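# Lay the towel flat on the table near the basket

## Task

Get the towel lying flat on the table as a single layer, with at least one finger's width between it and the table edge, at least two finger widths between it and the basket's rim, and more than a hand's width between it and either arm's column. The basket must finish upright with its entire base on the table, no more than three finger widths from its starting spot and turned roughly as before. Release everything and pull the grippers away at the end, since a result that stays in place only because the robot holds it is not accepted.

## Robot and tools

Robot: two arms, left_arm and right_arm, each with six revolute joints and a parallel two-finger gripper. Neither arm may knock anything off the table, and they must not strike or shove each other. Both bases sit at z = 0 in the scene frame: left_arm at (-0.024, +0.309, 0) m and right_arm at (-0.021, -0.232, 0) m, each turned slightly about z.

Scene frame: the origin is on the tabletop midway between the arms, +x points out over the table, +z points up, and left_arm is on the +y side. The names left and right refer to arms, not to sides of any picture. A gripper's fingers point along its own +z and close along its own y. The reported end_effector_position is the pinch point between the pads, roughly 1 cm behind the fingertips, and it gets less accurate at long reach.

Row layout, shared by execute_actions and move: one flat list covering both arms. It has 14 numbers, each from -1 to 1: left_arm's six joints then its opening, followed by right_arm's six joints then its opening. The joint order is waist, elbow, shoulder, wrist pitch, wrist roll, wrist yaw. Use this order even though other lists name them differently. The joint numbers are scaled offsets, not angles. 1.0 equals 1.202 rad for the waist, 1.258 for the shoulder, 1.238 for the elbow, 2.073 for wrist pitch, and 2.022 for wrist yaw and wrist roll. The opening is absolute, with +1 fully open and -1 closed. A row may carry 12 more numbers from 0 to 1, making 26. These are stiffness scales for left_arm's six joints then right_arm's six, in the Joint positions order, and each stays in force until replaced.

Stated joint ranges in radians: waist -2.618 to 3.054, shoulder 0.000 to 3.142, elbow 0.000 to 3.142, wrist pitch -1.571 to 1.571, wrist yaw -1.571 to 1.571, wrist roll -2.094 to 2.094. The real ends can be off by up to 0.036 rad either way. An action that would push a joint more than 0.036 rad beyond its end is rejected for both arms. If the first action of a call fails this check, or any action is malformed, the entire call does nothing. A joint driven into its true end stops there, and the result reports "joint sent to its limit".

execute_actions(actions): a list of up to 15 actions run in sequence. Each action is a table of up to 15 rows, and each row lasts one 1/30 s control step. A short table repeats its final row to fill 15 steps. Joint numbers in every row are offsets from the joint angles at the start of that action, not from the previous row. For the first action of a call, that means the angles in the last reported state. Calling it with an empty list just returns the current state and images.

move(target, speed, blocking): target is a single 14- or 26-number row. Its offsets are measured from the "Joint positions" in the latest result that showed them, not from where the arm is when the move begins. All joints reach the end of their paths together, so the gripper traces a curve. speed is in rad/s for the joint with the longest path, from 0.01 to 2, default 0.5. Paths take 0.5 to 10 s and are cut off at 10 s. Moves do not avoid obstacles or the other arm. Faster moves and targets set further past a contact both press harder. With blocking=false the call returns after 0.5 s. You then need wait or stop before any further rows or moves. The "move:" line reports the outcome (done, off_target, moving, held, fault). It also reports limits=held or limits=none and, for each arm, the joint furthest from its target.

wait(seconds): 0 to 10 s, with the arms keeping their last command. stop(): brakes a running move, and a fast arm needs room to stop. zoom_image(camera, region): region is [x0, y0, x1, y1] in image pixels, at most 504x504, for cam_head_left, cam_head_right, cam_high, cam_left_wrist or cam_right_wrist. read_manual gives only licence texts. finished_scene(scene) ends the current scene permanently.

Results: each gripper's pose (position in m, quat wxyz), Joint positions and Joint velocities per arm in the joint order above plus pad gap in m (0.094 fully open), Joint targets, grip_measured on the opening scale, and camera images. "joint command not followed" means the clearance check changed some joint targets. FAULT and MOTOR HOT lines warn of stops.

Motion limits: each joint's target is kept within a fixed lead of its measured angle, so a large offset takes several actions. Targets that would shift the gripper more than 70 mm in one step are scaled back. Joints sent zero offsets can sag, so restate the wanted angles and push further if an arm falls short. The robot holds its last command while you compose a reply.

Gripping: keep the commanded opening below grip_measured, about 0.03 under for a firm hold. Thin cloth grips weakly, and the readings can be off by about 1 mm. Something may briefly pull on a held item. Holding a load heats motors: a MOTOR HOT warning appears at 75 °C, the arm stops at 90 °C, and the arm drops at 100 °C. Avoid drops, slams and hard pushes. Release and retract before calling finished_scene.

Each tool is called after ">>>" in YAML: its name, and indented under it one key for each argument.

## Session

>>> execute_actions:
  actions: []

Scene clock: 0.00 s.
left_arm: end_effector_position=(+0.4563, +0.2011, +0.3979) grip_measured=+1.000 end_effector_quat_wxyz=(+0.476, +0.495, +0.624, +0.374) | right_arm: end_effector_position=(+0.1114, -0.0078, +0.1263) grip_measured=+1.000 end_effector_quat_wxyz=(-0.366, +0.532, -0.604, -0.466)
Joint names: [waist, elbow, shoulder, wrist pitch, wrist roll, wrist yaw]
Joint positions: left_arm=[-0.276  1.668  1.574 -0.381  1.244 -0.321  0.094] | right_arm=[ 0.529  0.305  0.997 -0.119 -0.582 -1.147  0.094]
Joint velocities: left_arm=[ 0.002  0.012  0.007 -0.037  0.095  0.037  0.   ] | right_arm=[ 0.017  0.007 -0.017  0.051 -0.081 -0.007  0.   ]
Motor temperatures (°C, as the motors report them): left_arm=[25 24 23 26 22 24] | right_arm=[21 24 23 24 25 23]
Joint targets: left_arm=[-0.275 1.682 1.559 -0.372 1.239 -0.321] | right_arm=[0.529 0.317 0.990 -0.115 -0.585 -1.160]
Joint stiffness scale: left_arm=[1. 1. 1. 1. 1. 1.] | right_arm=[1. 1. 1. 1. 1. 1.]

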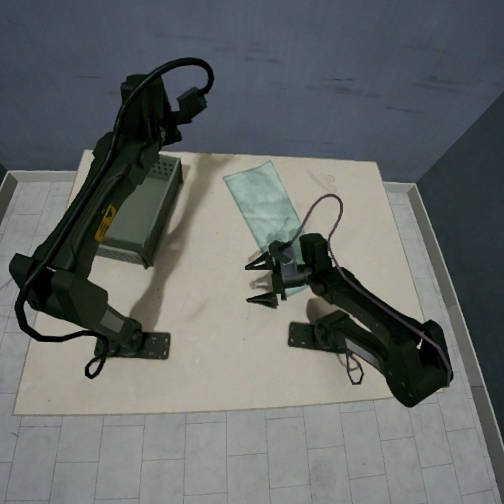

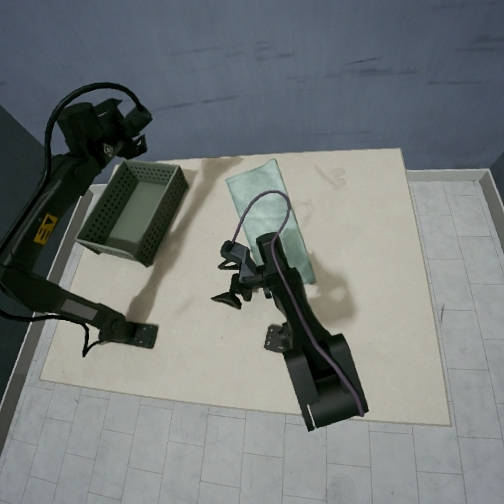

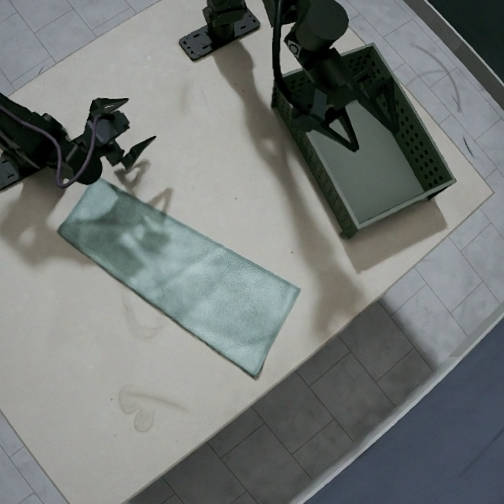

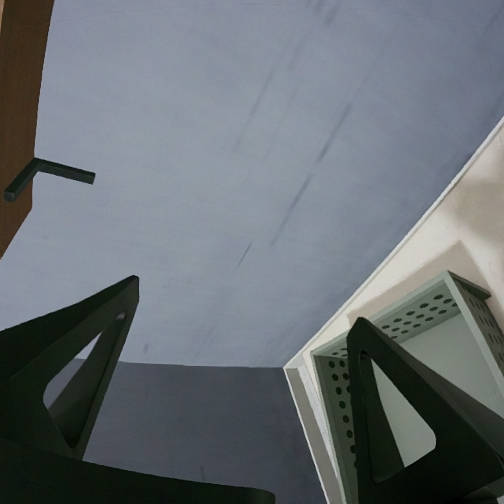

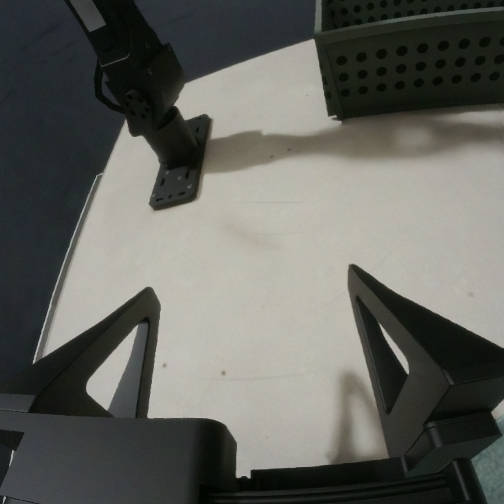

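>>> zoom_image:
  camera: "cam_high"
  region: [40, 160, 320, 400]

>>> zoom_image:
  camera: "cam_head_right"
  region: [200, 140, 340, 300]

Region (40, 160, 320, 400) of cam_high's 504x504 image, scaled by 1.800, with more detail than that image has; it fills the top 432 rows of this view, and the rest is white.

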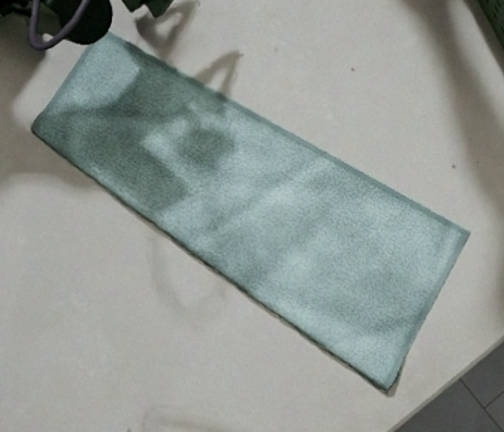

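Region (200, 140, 340, 300) of cam_head_right's 504x504 image, scaled by 3.150, with more detail than that image has; it fills the left 441 columns of this view, and the rest is white.

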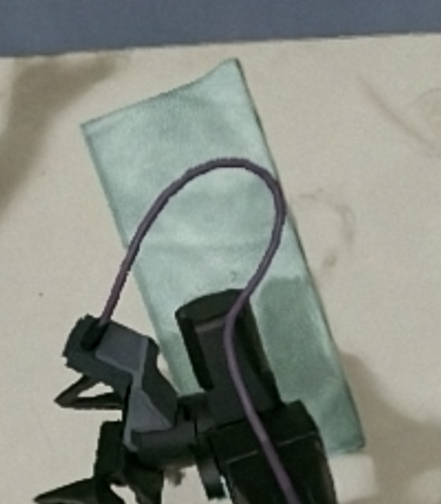

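>>> zoom_image:
  camera: "cam_high"
  region: [200, 270, 320, 390]

>>> zoom_image:
  camera: "cam_head_left"
  region: [210, 150, 320, 260]

>>> zoom_image:
  camera: "cam_high"
  region: [45, 165, 185, 305]

Region (200, 270, 320, 390) of cam_high's 504x504 image, scaled by 4.200, with more detail than that image has.

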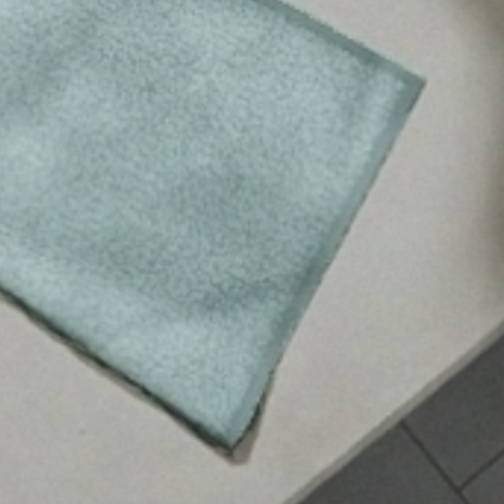

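Region (210, 150, 320, 260) of cam_head_left's 504x504 image, scaled by 4.582, with more detail than that image has.

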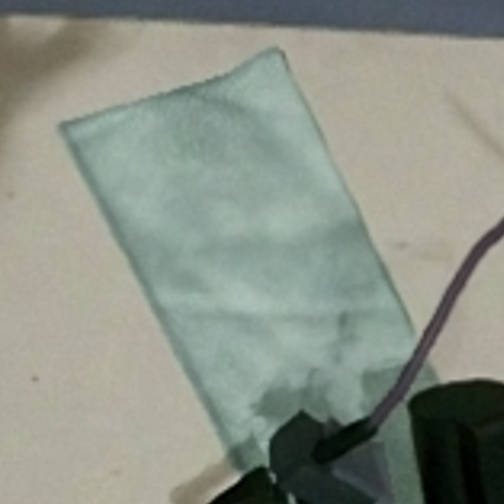

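Region (45, 165, 185, 305) of cam_high's 504x504 image, scaled by 3.600, with more detail than that image has.

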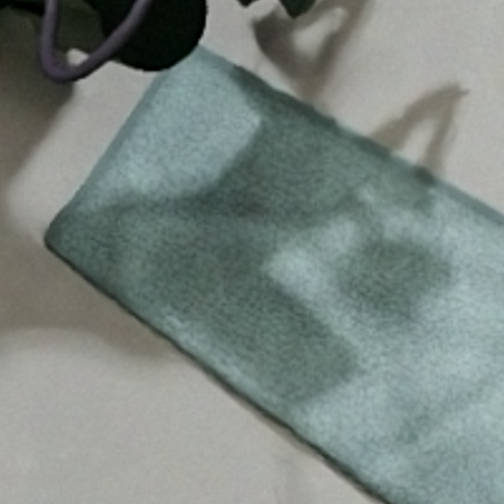

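>>> move:
  target: [-0.047,0.426,0.758,-0.042,-0.615,0.159,-0.1, 0.126,0.455,0.226,-0.501,-0.02,0.567,-0.1]
  speed: 0.7

Scene clock: 122.63 s.
left_arm: end_effector_position=(+0.5804, +0.0666, +0.0376) grip_measured=-0.097 end_effector_quat_wxyz=(+0.342, +0.183, +0.920, -0.061) | right_arm: end_effector_position=(+0.1425, -0.1414, +0.0739) grip_measured=-0.098 end_effector_quat_wxyz=(-0.005, -0.526, +0.850, +0.002)
Joint names: [waist, elbow, shoulder, wrist pitch, wrist roll, wrist yaw]
Joint positions: left_arm=[-0.323  2.161  2.555 -0.467  0.01  -0.007  0.042] | right_arm=[ 0.667  0.837  1.271 -1.147 -0.613 -0.004  0.042]
Joint velocities: left_arm=[-0.002  0.012  0.002  0.007 -0.007  0.051 -0.   ] | right_arm=[-0.002  0.012  0.007 -0.022  0.007 -0.095  0.   ]
Motor temperatures (°C, as the motors report them): left_arm=[25 26 25 35 22 24] | right_arm=[21 26 23 29 25 23]
Joint targets: left_arm=[-0.332 2.196 2.527 -0.468 0.000 0.000] | right_arm=[0.680 0.868 1.281 -1.157 -0.622 -0.001]
Joint stiffness scale: left_arm=[1. 1. 1. 1. 1. 1.] | right_arm=[1. 1. 1. 1. 1. 1.]
move: off_target (left_arm, right_arm); limits=none; left_arm: farthest joint: the elbow, 0.034 radians from its target (0.527 radians at the start); right_arm: farthest joint: the elbow, 0.031 radians from its target (0.563 radians at the start)
camera_calibration (this result's frames):
cam_left_wrist: T_world_to_cam=[[-0.182405, -0.978784, 0.0933254, 0.165902], [-0.980045, 0.173369, -0.097236, 0.582648], [0.0789933, -0.109199, -0.990876, 0.112551], [0, 0, 0, 1]] pos_world=[0.592392, 0.07366, 0.152696]
cam_right_wrist: T_world_to_cam=[[0.806916, -0.590516, -0.0133008, -0.199426], [-0.456428, -0.637667, 0.620527, -0.0528173], [-0.374913, -0.494643, -0.784072, 0.170995], [0, 0, 0, 1]] pos_world=[0.200921, -0.066863, 0.164194]

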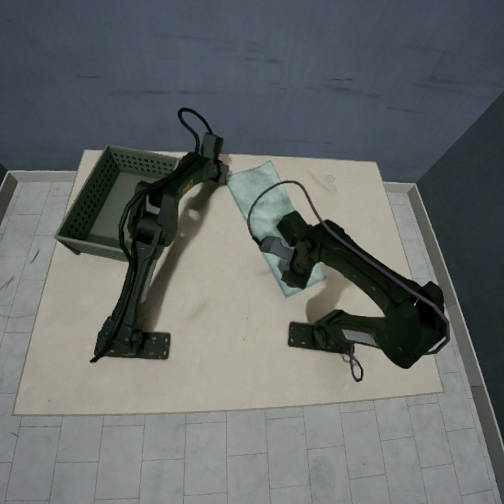

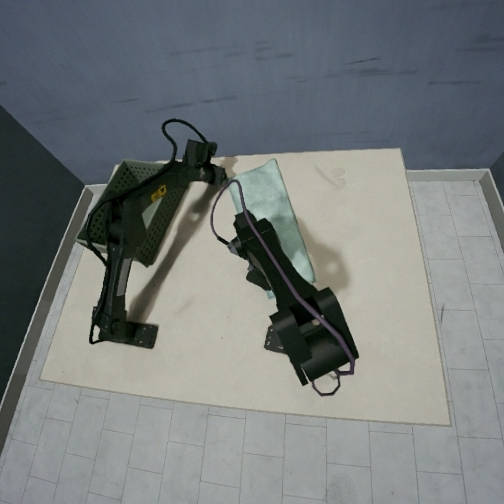

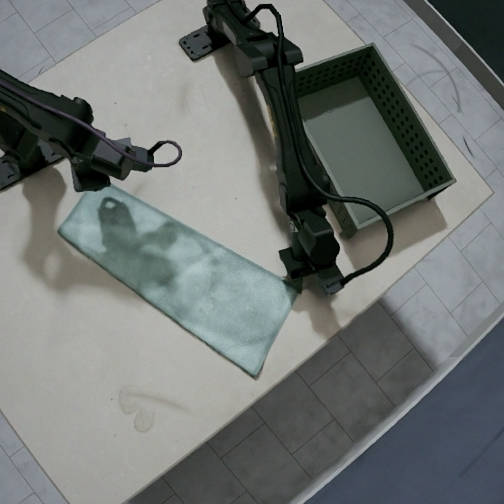

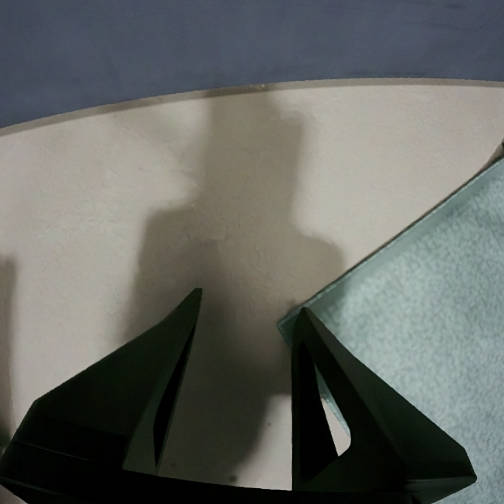

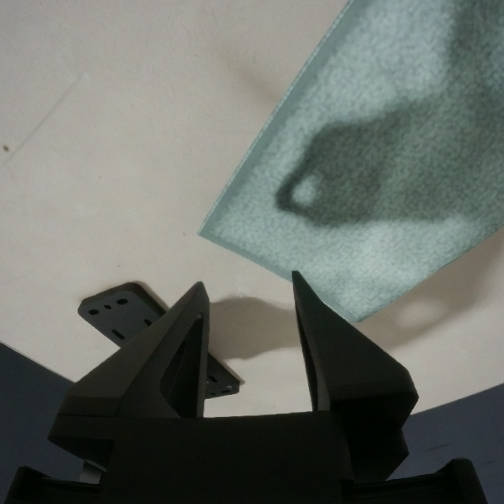

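>>> move:
  target: [-0.044,-0.005,-0.029,-0.003,-0.005,0.003,-0.1, 0.102,-0.159,-0.045,0.083,0.041,0.002,-0.1]
  speed: 0.3

Scene clock: 175.73 s.
left_arm: end_effector_position=(+0.5685, +0.0388, +0.0376) grip_measured=-0.097 end_effector_quat_wxyz=(+0.340, +0.204, +0.915, -0.070) | right_arm: end_effector_position=(+0.1146, -0.1360, +0.0325) grip_measured=-0.098 end_effector_quat_wxyz=(-0.010, -0.542, +0.841, +0.001)
Joint names: [waist, elbow, shoulder, wrist pitch, wrist roll, wrist yaw]
Joint positions: left_arm=[-0.369  2.161  2.555 -0.467  0.01  -0.006  0.042] | right_arm=[ 0.777  0.647  1.243 -0.996 -0.54  -0.002  0.042]
Joint velocities: left_arm=[-0.002 -0.002  0.002 -0.022 -0.007  0.037  0.001] | right_arm=[-0.022 -0.002 -0.027 -0.007  0.007  0.022  0.001]
Motor temperatures (°C, as the motors report them): left_arm=[25 27 30 34 22 24] | right_arm=[21 26 24 27 25 23]
Joint targets: left_arm=[-0.375 2.155 2.519 -0.473 0.000 -0.001] | right_arm=[0.789 0.641 1.215 -0.975 -0.531 0.000]
Joint stiffness scale: left_arm=[1. 1. 1. 1. 1. 1.] | right_arm=[1. 1. 1. 1. 1. 1.]
move: off_target (left_arm, right_arm); limits=none; left_arm: farthest joint: the shoulder, 0.037 radians from its target (0.037 radians at the start); right_arm: farthest joint: the shoulder, 0.028 radians from its target (0.057 radians at the start)
camera_calibration (this result's frames):
cam_left_wrist: T_world_to_cam=[[-0.227253, -0.969252, 0.094376, 0.161667], [-0.971063, 0.218231, -0.0970173, 0.568939], [0.0734384, -0.113692, -0.990798, 0.113791], [0, 0, 0, 1]] pos_world=[0.580858, 0.045473, 0.152683]
cam_right_wrist: T_world_to_cam=[[0.827693, -0.560979, -0.0150657, -0.172668], [-0.428344, -0.648886, 0.628862, -0.041387], [-0.362554, -0.514051, -0.777371, 0.126469], [0, 0, 0, 1]] pos_world=[0.17104, -0.0587068, 0.121739]

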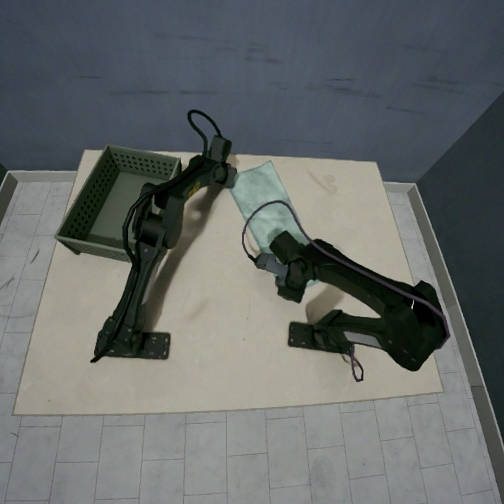

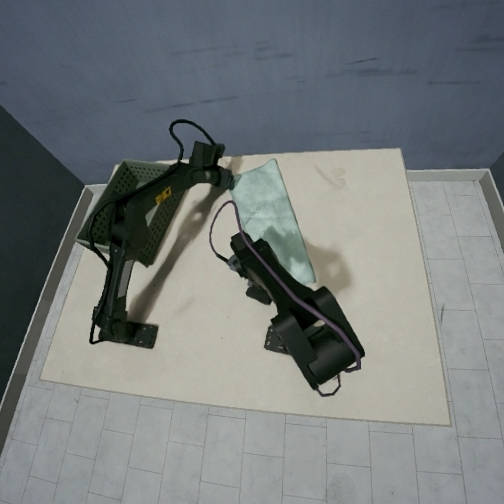

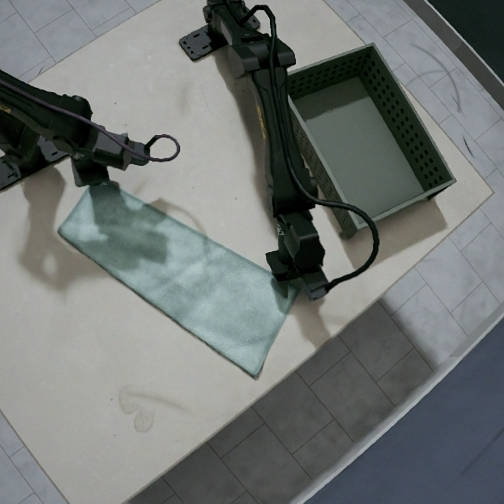

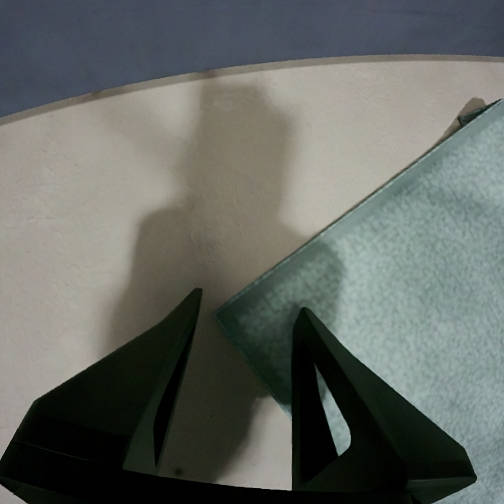

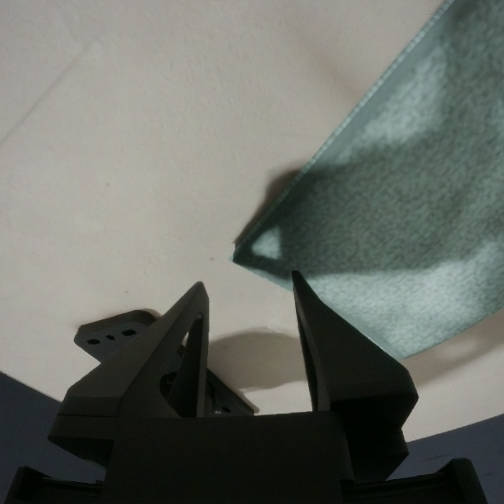

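>>> move:
  target: [0,-0.04,-0.02,0,0,0,-0.1, -0.005,-0.052,0.044,0.059,0,0,-0.1]
  speed: 0.12

Scene clock: 202.90 s.
left_arm: end_effector_position=(+0.5642, +0.0408, +0.0290) grip_measured=-0.097 end_effector_quat_wxyz=(+0.333, +0.205, +0.918, -0.068) | right_arm: end_effector_position=(+0.1159, -0.1351, +0.0127) grip_measured=-0.098 end_effector_quat_wxyz=(-0.010, -0.541, +0.841, +0.001)
Joint names: [waist, elbow, shoulder, wrist pitch, wrist roll, wrist yaw]
Joint positions: left_arm=[-0.369  2.131  2.552 -0.457  0.01  -0.006  0.042] | right_arm=[ 0.777  0.592  1.288 -0.894 -0.539 -0.002  0.042]
Joint velocities: left_arm=[-0.002 -0.012  0.002 -0.051 -0.037 -0.007 -0.   ] | right_arm=[-0.027 -0.012 -0.007 -0.022 -0.022 -0.007  0.001]
Motor temperatures (°C, as the motors report them): left_arm=[25 26 31 34 22 24] | right_arm=[21 26 24 27 25 23]
Joint targets: left_arm=[-0.369 2.111 2.530 -0.467 0.010 -0.006] | right_arm=[0.771 0.583 1.298 -0.873 -0.540 -0.002]
Joint stiffness scale: left_arm=[1. 1. 1. 1. 1. 1.] | right_arm=[1. 1. 1. 1. 1. 1.]
move: off_target (left_arm); limits=none; left_arm: farthest joint: the shoulder, 0.022 radians from its target (0.025 radians at the start); right_arm: farthest joint: the wrist pitch, 0.020 radians from its target (0.122 radians at the start)
camera_calibration (this result's frames):
cam_left_wrist: T_world_to_cam=[[-0.225872, -0.969888, 0.0910968, 0.162757], [-0.972389, 0.218842, -0.0810397, 0.563758], [0.0586636, -0.106886, -0.992539, 0.114002], [0, 0, 0, 1]] pos_world=[0.578267, 0.0466669, 0.144011]
cam_right_wrist: T_world_to_cam=[[0.827484, -0.561292, -0.0149211, -0.173552], [-0.428791, -0.648855, 0.62859, -0.027752], [-0.362504, -0.51375, -0.777594, 0.112047], [0, 0, 0, 1]] pos_world=[0.172329, -0.0578562, 0.101982]

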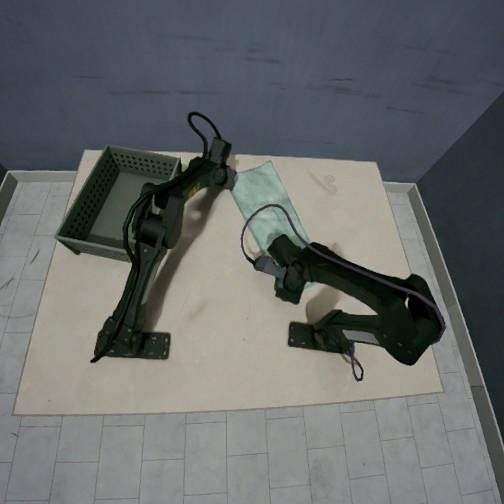

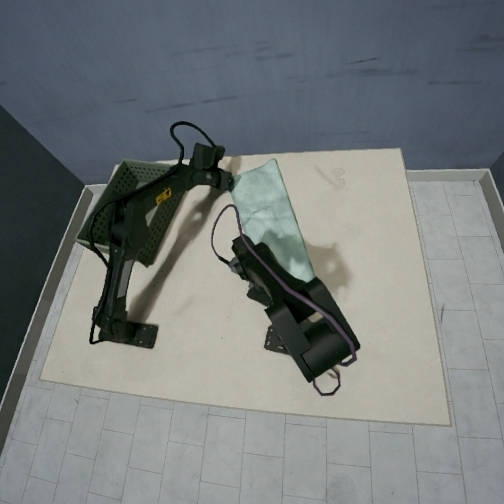

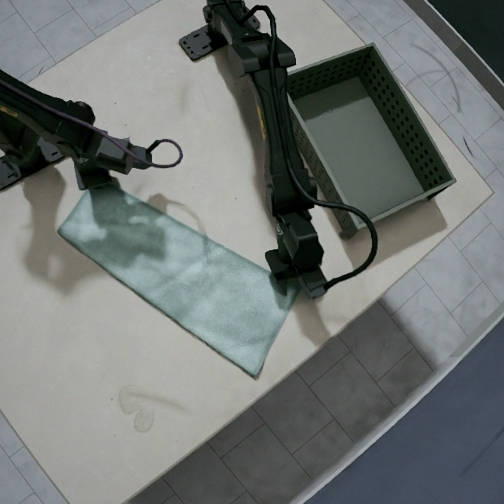

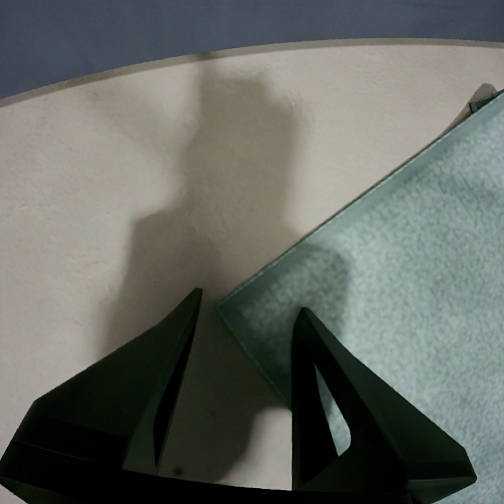

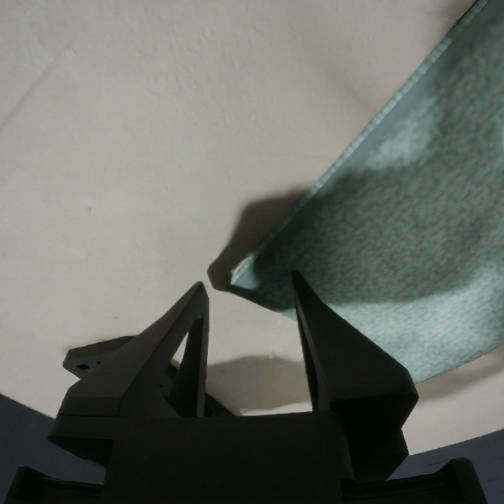

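>>> move:
  target: [0,-0.016,-0.012,-0.005,0,0,-0.1, 0,-0.022,0.018,0.025,0,0,-0.1]
  speed: 0.08

Scene clock: 211.63 s.
left_arm: end_effector_position=(+0.5644, +0.0407, +0.0293) grip_measured=-0.097 end_effector_quat_wxyz=(+0.334, +0.205, +0.918, -0.068) | right_arm: end_effector_position=(+0.1165, -0.1349, +0.0090) grip_measured=-0.098 end_effector_quat_wxyz=(-0.008, -0.541, +0.841, +0.001)
Joint names: [waist, elbow, shoulder, wrist pitch, wrist roll, wrist yaw]
Joint positions: left_arm=[-0.369  2.131  2.552 -0.455  0.01  -0.006  0.042] | right_arm=[ 0.777  0.58   1.295 -0.872 -0.539 -0.002  0.042]
Joint velocities: left_arm=[-0.002  0.002  0.002 -0.007 -0.037 -0.007 -0.001] | right_arm=[-0.002 -0.007  0.012  0.007  0.037 -0.081 -0.001]
Motor temperatures (°C, as the motors report them): left_arm=[25 26 31 34 22 24] | right_arm=[21 25 24 27 25 23]
Joint targets: left_arm=[-0.369 2.111 2.537 -0.467 0.010 -0.006] | right_arm=[0.777 0.565 1.311 -0.842 -0.539 -0.002]
Joint stiffness scale: left_arm=[1. 1. 1. 1. 1. 1.] | right_arm=[1. 1. 1. 1. 1. 1.]
move: off_target (right_arm); limits=none; left_arm: farthest joint: the elbow, 0.020 radians from its target (0.020 radians at the start); right_arm: farthest joint: the wrist pitch, 0.029 radians from its target (0.052 radians at the start)
camera_calibration (this result's frames):
cam_left_wrist: T_world_to_cam=[[-0.225998, -0.96983, 0.0914029, 0.162736], [-0.972276, 0.21879, -0.082527, 0.564044], [0.0600391, -0.10752, -0.992388, 0.113459], [0, 0, 0, 1]] pos_world=[0.578372, 0.0466182, 0.14427]
cam_right_wrist: T_world_to_cam=[[0.827541, -0.561259, -0.0128315, -0.173963], [-0.431023, -0.649829, 0.626053, -0.0248791], [-0.359716, -0.512553, -0.779675, 0.109311], [0, 0, 0, 1]] pos_world=[0.172559, -0.0577781, 0.0985702]

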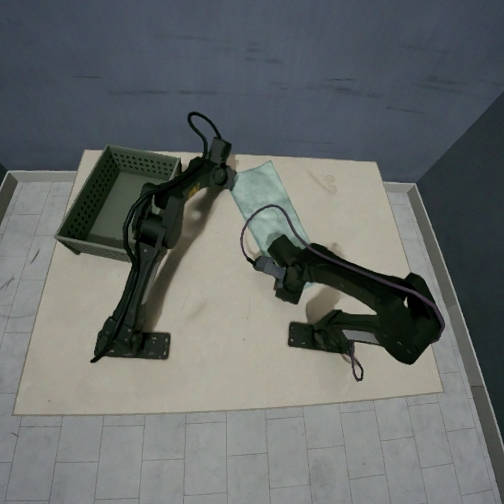

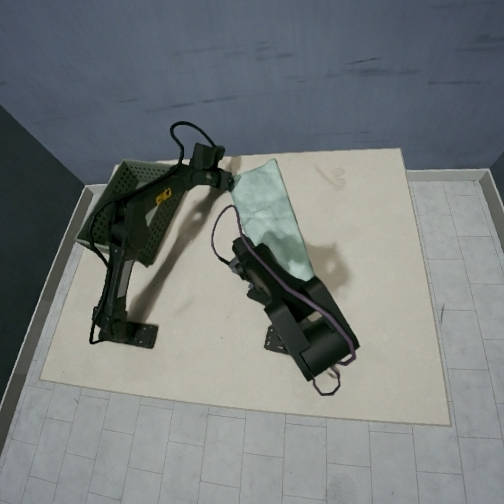

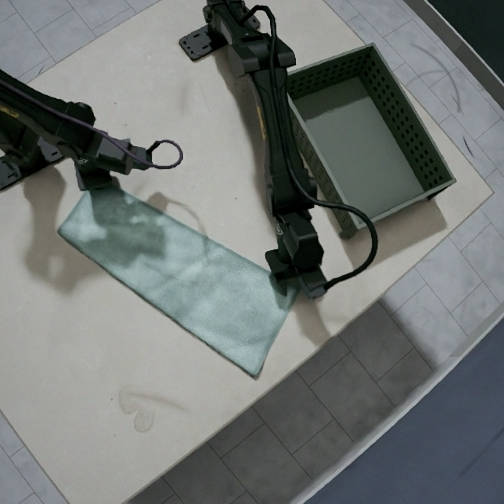

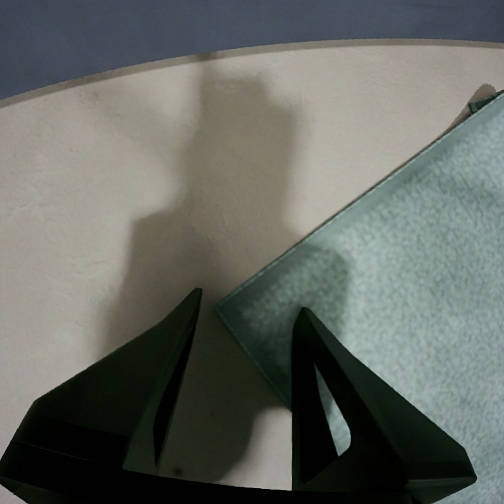

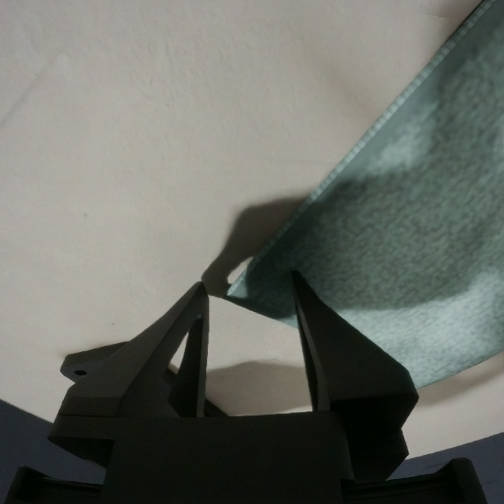

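>>> execute_actions:
  actions:
    - [[0,-0.016,-0.012,-0.005,0,0,-0.2,0,-0.012,0.013,0.014,0,0,-0.2],[0,-0.016,-0.012,-0.005,0,0,-0.2,0,-0.012,0.013,0.014,0,0,-0.2],[0,-0.016,-0.012,-0.005,0,0,-0.2,0,-0.012,0.013,0.014,0,0,-0.2],[0,-0.016,-0.012,-0.005,0,0,-0.3,0,-0.012,0.013,0.014,0,0,-0.3],[0,-0.016,-0.012,-0.005,0,0,-0.3,0,-0.012,0.013,0.014,0,0,-0.3],[0,-0.016,-0.012,-0.005,0,0,-0.3,0,-0.012,0.013,0.014,0,0,-0.3],[0,-0.016,-0.012,-0.005,0,0,-0.4,0,-0.012,0.013,0.014,0,0,-0.4],[0,-0.016,-0.012,-0.005,0,0,-0.4,0,-0.012,0.013,0.014,0,0,-0.4],[0,-0.016,-0.012,-0.005,0,0,-0.4,0,-0.012,0.013,0.014,0,0,-0.4],[0,-0.016,-0.012,-0.005,0,0,-0.5,0,-0.012,0.013,0.014,0,0,-0.5],[0,-0.016,-0.012,-0.005,0,0,-0.5,0,-0.012,0.013,0.014,0,0,-0.5],[0,-0.016,-0.012,-0.005,0,0,-0.5,0,-0.012,0.013,0.014,0,0,-0.5],[0,-0.016,-0.012,-0.005,0,0,-0.6,0,-0.012,0.013,0.014,0,0,-0.6]]
    - [[0,-0.016,-0.012,-0.005,0,0,-0.7,0,-0.012,0.013,0.014,0,0,-0.7],[0,-0.016,-0.012,-0.005,0,0,-0.7,0,-0.012,0.013,0.014,0,0,-0.7],[0,-0.016,-0.012,-0.005,0,0,-0.7,0,-0.012,0.013,0.014,0,0,-0.7],[0,-0.016,-0.012,-0.005,0,0,-0.8,0,-0.012,0.013,0.014,0,0,-0.8],[0,-0.016,-0.012,-0.005,0,0,-0.8,0,-0.012,0.013,0.014,0,0,-0.8],[0,-0.016,-0.012,-0.005,0,0,-0.8,0,-0.012,0.013,0.014,0,0,-0.8],[0,-0.016,-0.012,-0.005,0,0,-0.9,0,-0.012,0.013,0.014,0,0,-0.9],[0,-0.016,-0.012,-0.005,0,0,-0.9,0,-0.012,0.013,0.014,0,0,-0.9],[0,-0.016,-0.012,-0.005,0,0,-0.9,0,-0.012,0.013,0.014,0,0,-0.9],[0,-0.016,-0.012,-0.005,0,0,-1,0,-0.012,0.013,0.014,0,0,-1]]

Scene clock: 234.07 s.
left_arm: end_effector_position=(+0.5642, +0.0402, +0.0293) grip_measured=-0.982 end_effector_quat_wxyz=(+0.333, +0.205, +0.918, -0.070) | right_arm: end_effector_position=(+0.1250, -0.1343, +0.0090) grip_measured=-0.956 end_effector_quat_wxyz=(+0.007, -0.541, +0.841, -0.011)
Joint names: [waist, elbow, shoulder, wrist pitch, wrist roll, wrist yaw]
Joint positions: left_arm=[-0.369  2.131  2.552 -0.455  0.01  -0.003  0.001] | right_arm=[ 0.777  0.58   1.295 -0.842 -0.539  0.023  0.002]
Joint velocities: left_arm=[-0.002 -0.012 -0.002  0.022 -0.007 -0.037 -0.001] | right_arm=[-0.002 -0.007 -0.002  0.066  0.022 -0.007  0.   ]
Motor temperatures (°C, as the motors report them): left_arm=[25 26 31 34 22 24] | right_arm=[21 25 24 27 25 23]
Joint targets: left_arm=[-0.369 2.111 2.537 -0.466 0.010 -0.003] | right_arm=[0.777 0.565 1.312 -0.826 -0.539 0.013]
Joint stiffness scale: left_arm=[1. 1. 1. 1. 1. 1.] | right_arm=[1. 1. 1. 1. 1. 1.]
camera_calibration (this result's frames):
cam_left_wrist: T_world_to_cam=[[-0.227802, -0.96919, 0.0936898, 0.16313], [-0.971927, 0.220514, -0.0820412, 0.563652], [0.0588535, -0.109749, -0.992215, 0.114171], [0, 0, 0, 1]] pos_world=[0.578271, 0.0463409, 0.144241]
cam_right_wrist: T_world_to_cam=[[0.827402, -0.561229, 0.020685, -0.180973], [-0.454741, -0.647885, 0.61111, -0.0174418], [-0.329571, -0.51504, -0.791275, 0.108739], [0, 0, 0, 1]] pos_world=[0.177643, -0.0568624, 0.100445]

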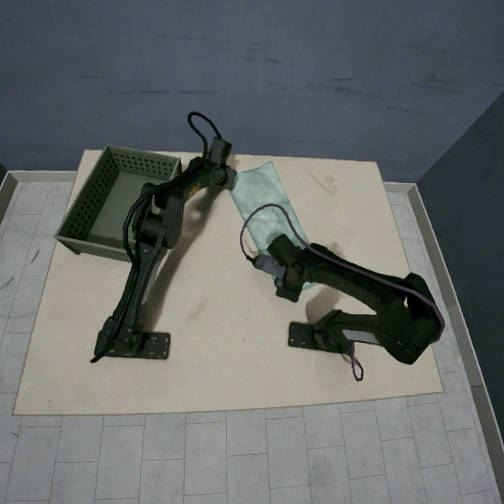

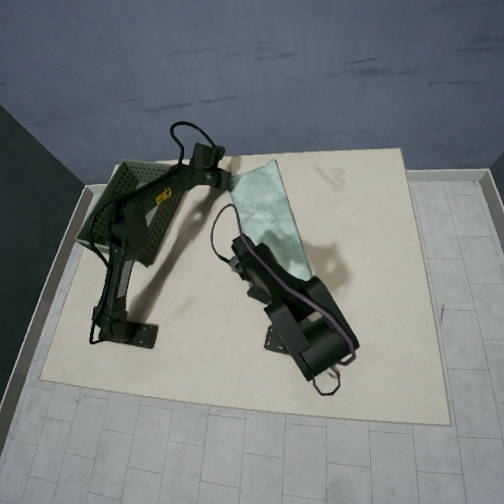

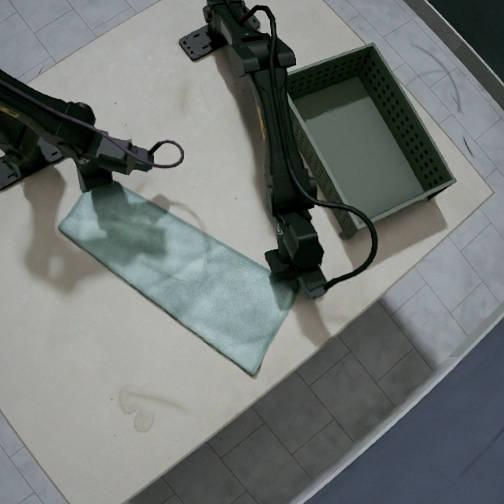

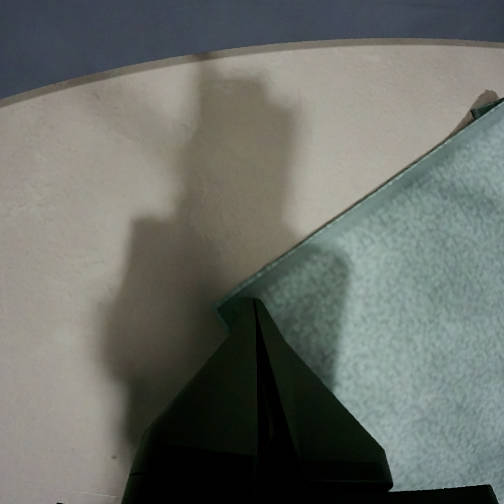

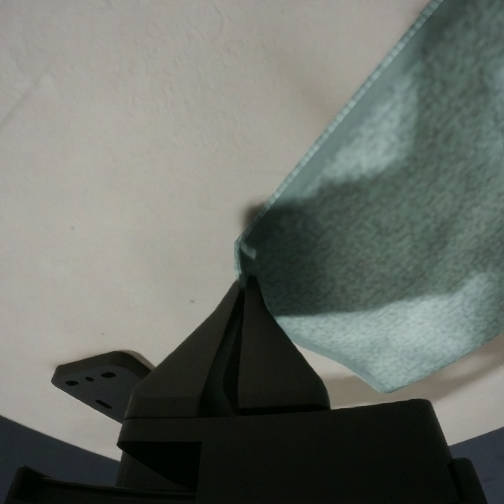

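>>> move:
  target: [0.005,0.05,-0.02,0,-0.11,0,-0.05, 0,0,0,0,0,0,-1]
  speed: 0.3

Scene clock: 245.67 s.
left_arm: end_effector_position=(+0.5702, +0.0375, +0.0409) grip_measured=-0.053 end_effector_quat_wxyz=(+0.337, +0.106, +0.929, -0.109) | right_arm: end_effector_position=(+0.1251, -0.1343, +0.0090) grip_measured=-0.956 end_effector_quat_wxyz=(+0.007, -0.541, +0.841, -0.011)
Joint names: [waist, elbow, shoulder, wrist pitch, wrist roll, wrist yaw]
Joint positions: left_arm=[-0.369  2.159  2.552 -0.455 -0.204 -0.003  0.044] | right_arm=[ 0.777  0.58   1.295 -0.842 -0.539  0.023  0.002]
Joint velocities: left_arm=[-0.007  0.002  0.007  0.022 -0.037  0.022  0.   ] | right_arm=[ 0.022 -0.007 -0.012 -0.037 -0.037 -0.066 -0.   ]
Motor temperatures (°C, as the motors report them): left_arm=[25 26 31 34 22 24] | right_arm=[21 25 24 27 25 23]
Joint targets: left_arm=[-0.363 2.193 2.527 -0.455 -0.213 -0.003] | right_arm=[0.777 0.580 1.295 -0.842 -0.539 0.023]
Joint stiffness scale: left_arm=[1. 1. 1. 1. 1. 1.] | right_arm=[1. 1. 1. 1. 1. 1.]
move: off_target (left_arm); limits=none; left_arm: farthest joint: the elbow, 0.034 radians from its target (0.062 radians at the start); right_arm: farthest joint: the waist, 0.000 radians from its target (0.000 radians at the start)
camera_calibration (this result's frames):
cam_left_wrist: T_world_to_cam=[[-0.0650718, -0.970294, 0.233015, 0.0622861], [-0.996312, 0.0500868, -0.0696649, 0.590806], [0.0559244, -0.236689, -0.969975, 0.13059], [0, 0, 0, 1]] pos_world=[0.585377, 0.0617536, 0.153314]
cam_right_wrist: T_world_to_cam=[[0.827394, -0.561227, 0.0210406, -0.181038], [-0.454877, -0.647691, 0.611215, -0.0174192], [-0.329403, -0.515286, -0.791185, 0.108669], [0, 0, 0, 1]] pos_world=[0.177662, -0.0568899, 0.100434]

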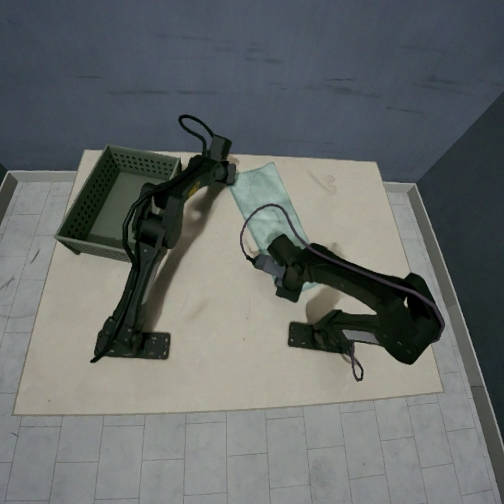

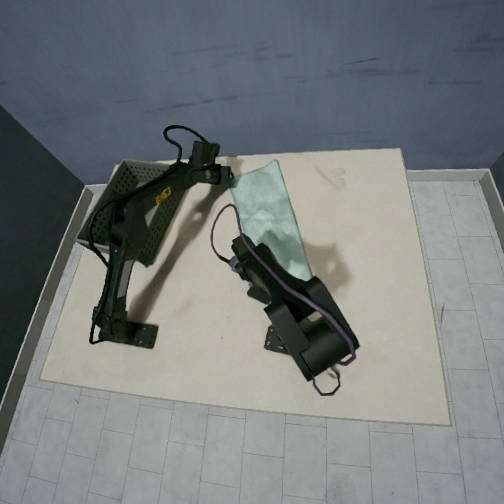

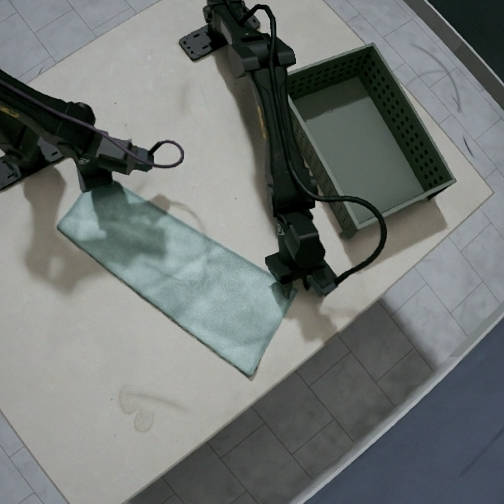

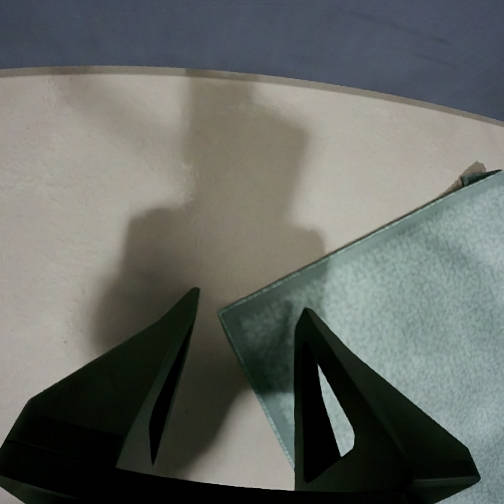

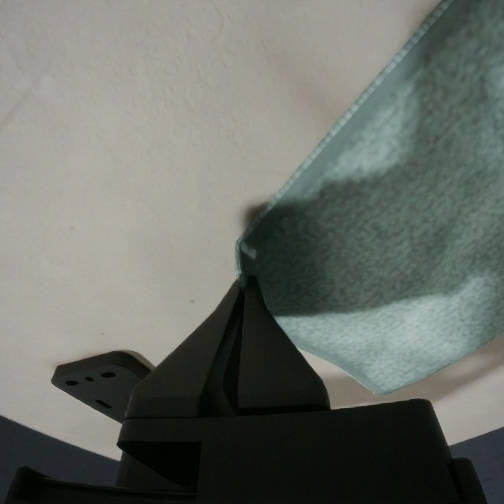

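>>> move:
  target: [0,-0.035,-0.005,-0.04,0,0,-0.05, 0,0,0,0,0,0,-1]
  speed: 0.1

Scene clock: 261.60 s.
left_arm: end_effector_position=(+0.5634, +0.0406, +0.0287) grip_measured=-0.053 end_effector_quat_wxyz=(+0.319, +0.106, +0.936, -0.103) | right_arm: end_effector_position=(+0.1251, -0.1343, +0.0090) grip_measured=-0.956 end_effector_quat_wxyz=(+0.007, -0.541, +0.841, -0.011)
Joint names: [waist, elbow, shoulder, wrist pitch, wrist roll, wrist yaw]
Joint positions: left_arm=[-0.369  2.144  2.556 -0.474 -0.204 -0.003  0.044] | right_arm=[ 0.777  0.58   1.295 -0.842 -0.539  0.023  0.002]
Joint velocities: left_arm=[-0.002  0.007 -0.012 -0.022 -0.007 -0.007 -0.001] | right_arm=[ 0.017 -0.007 -0.017 -0.051  0.022  0.007  0.001]
Motor temperatures (°C, as the motors report them): left_arm=[25 27 32 35 22 24] | right_arm=[21 25 24 26 25 23]
Joint targets: left_arm=[-0.369 2.116 2.545 -0.538 -0.204 -0.003] | right_arm=[0.777 0.580 1.295 -0.842 -0.539 0.023]
Joint stiffness scale: left_arm=[1. 1. 1. 1. 1. 1.] | right_arm=[1. 1. 1. 1. 1. 1.]
move: off_target (left_arm); limits=none; left_arm: farthest joint: the wrist pitch, 0.064 radians from its target (0.083 radians at the start); right_arm: farthest joint: the waist, 0.000 radians from its target (0.000 radians at the start)
camera_calibration (this result's frames):
cam_left_wrist: T_world_to_cam=[[-0.0567677, -0.973945, 0.219565, 0.0635925], [-0.998155, 0.0506251, -0.033507, 0.582975], [0.0215185, -0.221062, -0.975022, 0.138777], [0, 0, 0, 1]] pos_world=[0.582523, 0.0631008, 0.140882]
cam_right_wrist: T_world_to_cam=[[0.827394, -0.561227, 0.0210406, -0.181038], [-0.454877, -0.647691, 0.611215, -0.0174192], [-0.329403, -0.515286, -0.791185, 0.108669], [0, 0, 0, 1]] pos_world=[0.177662, -0.0568899, 0.100434]

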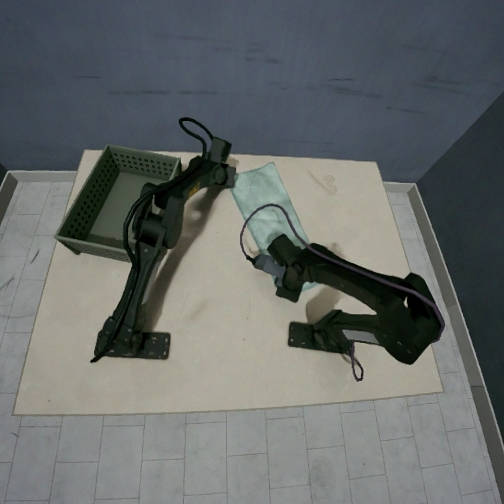

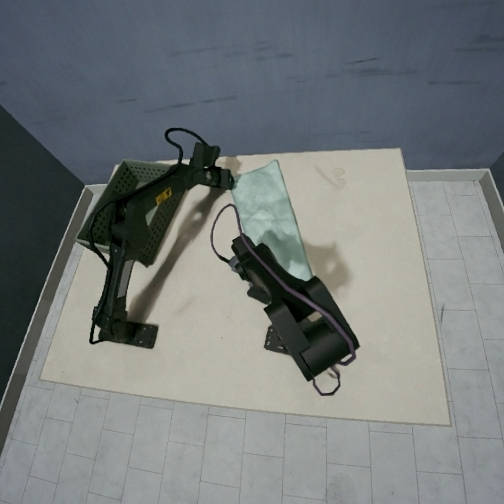

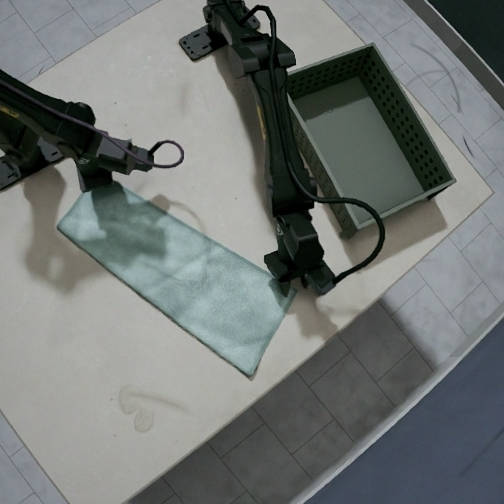

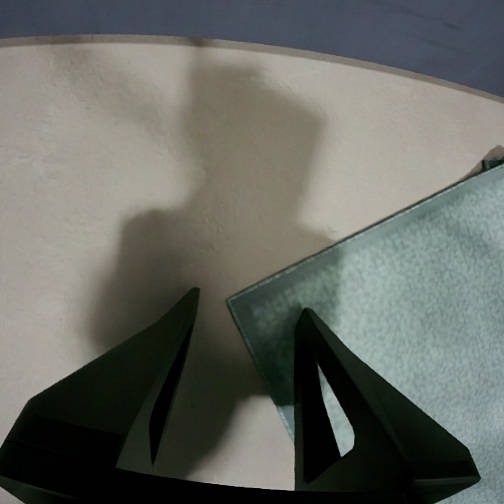

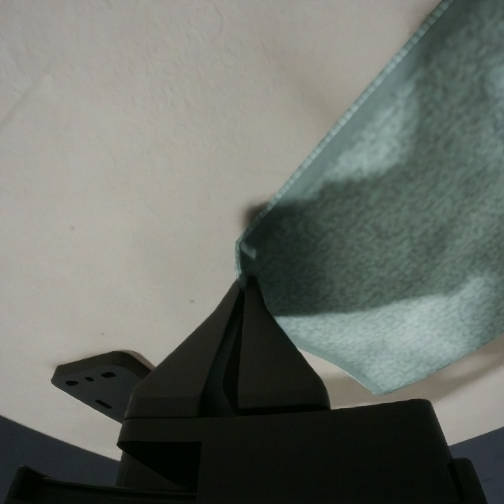

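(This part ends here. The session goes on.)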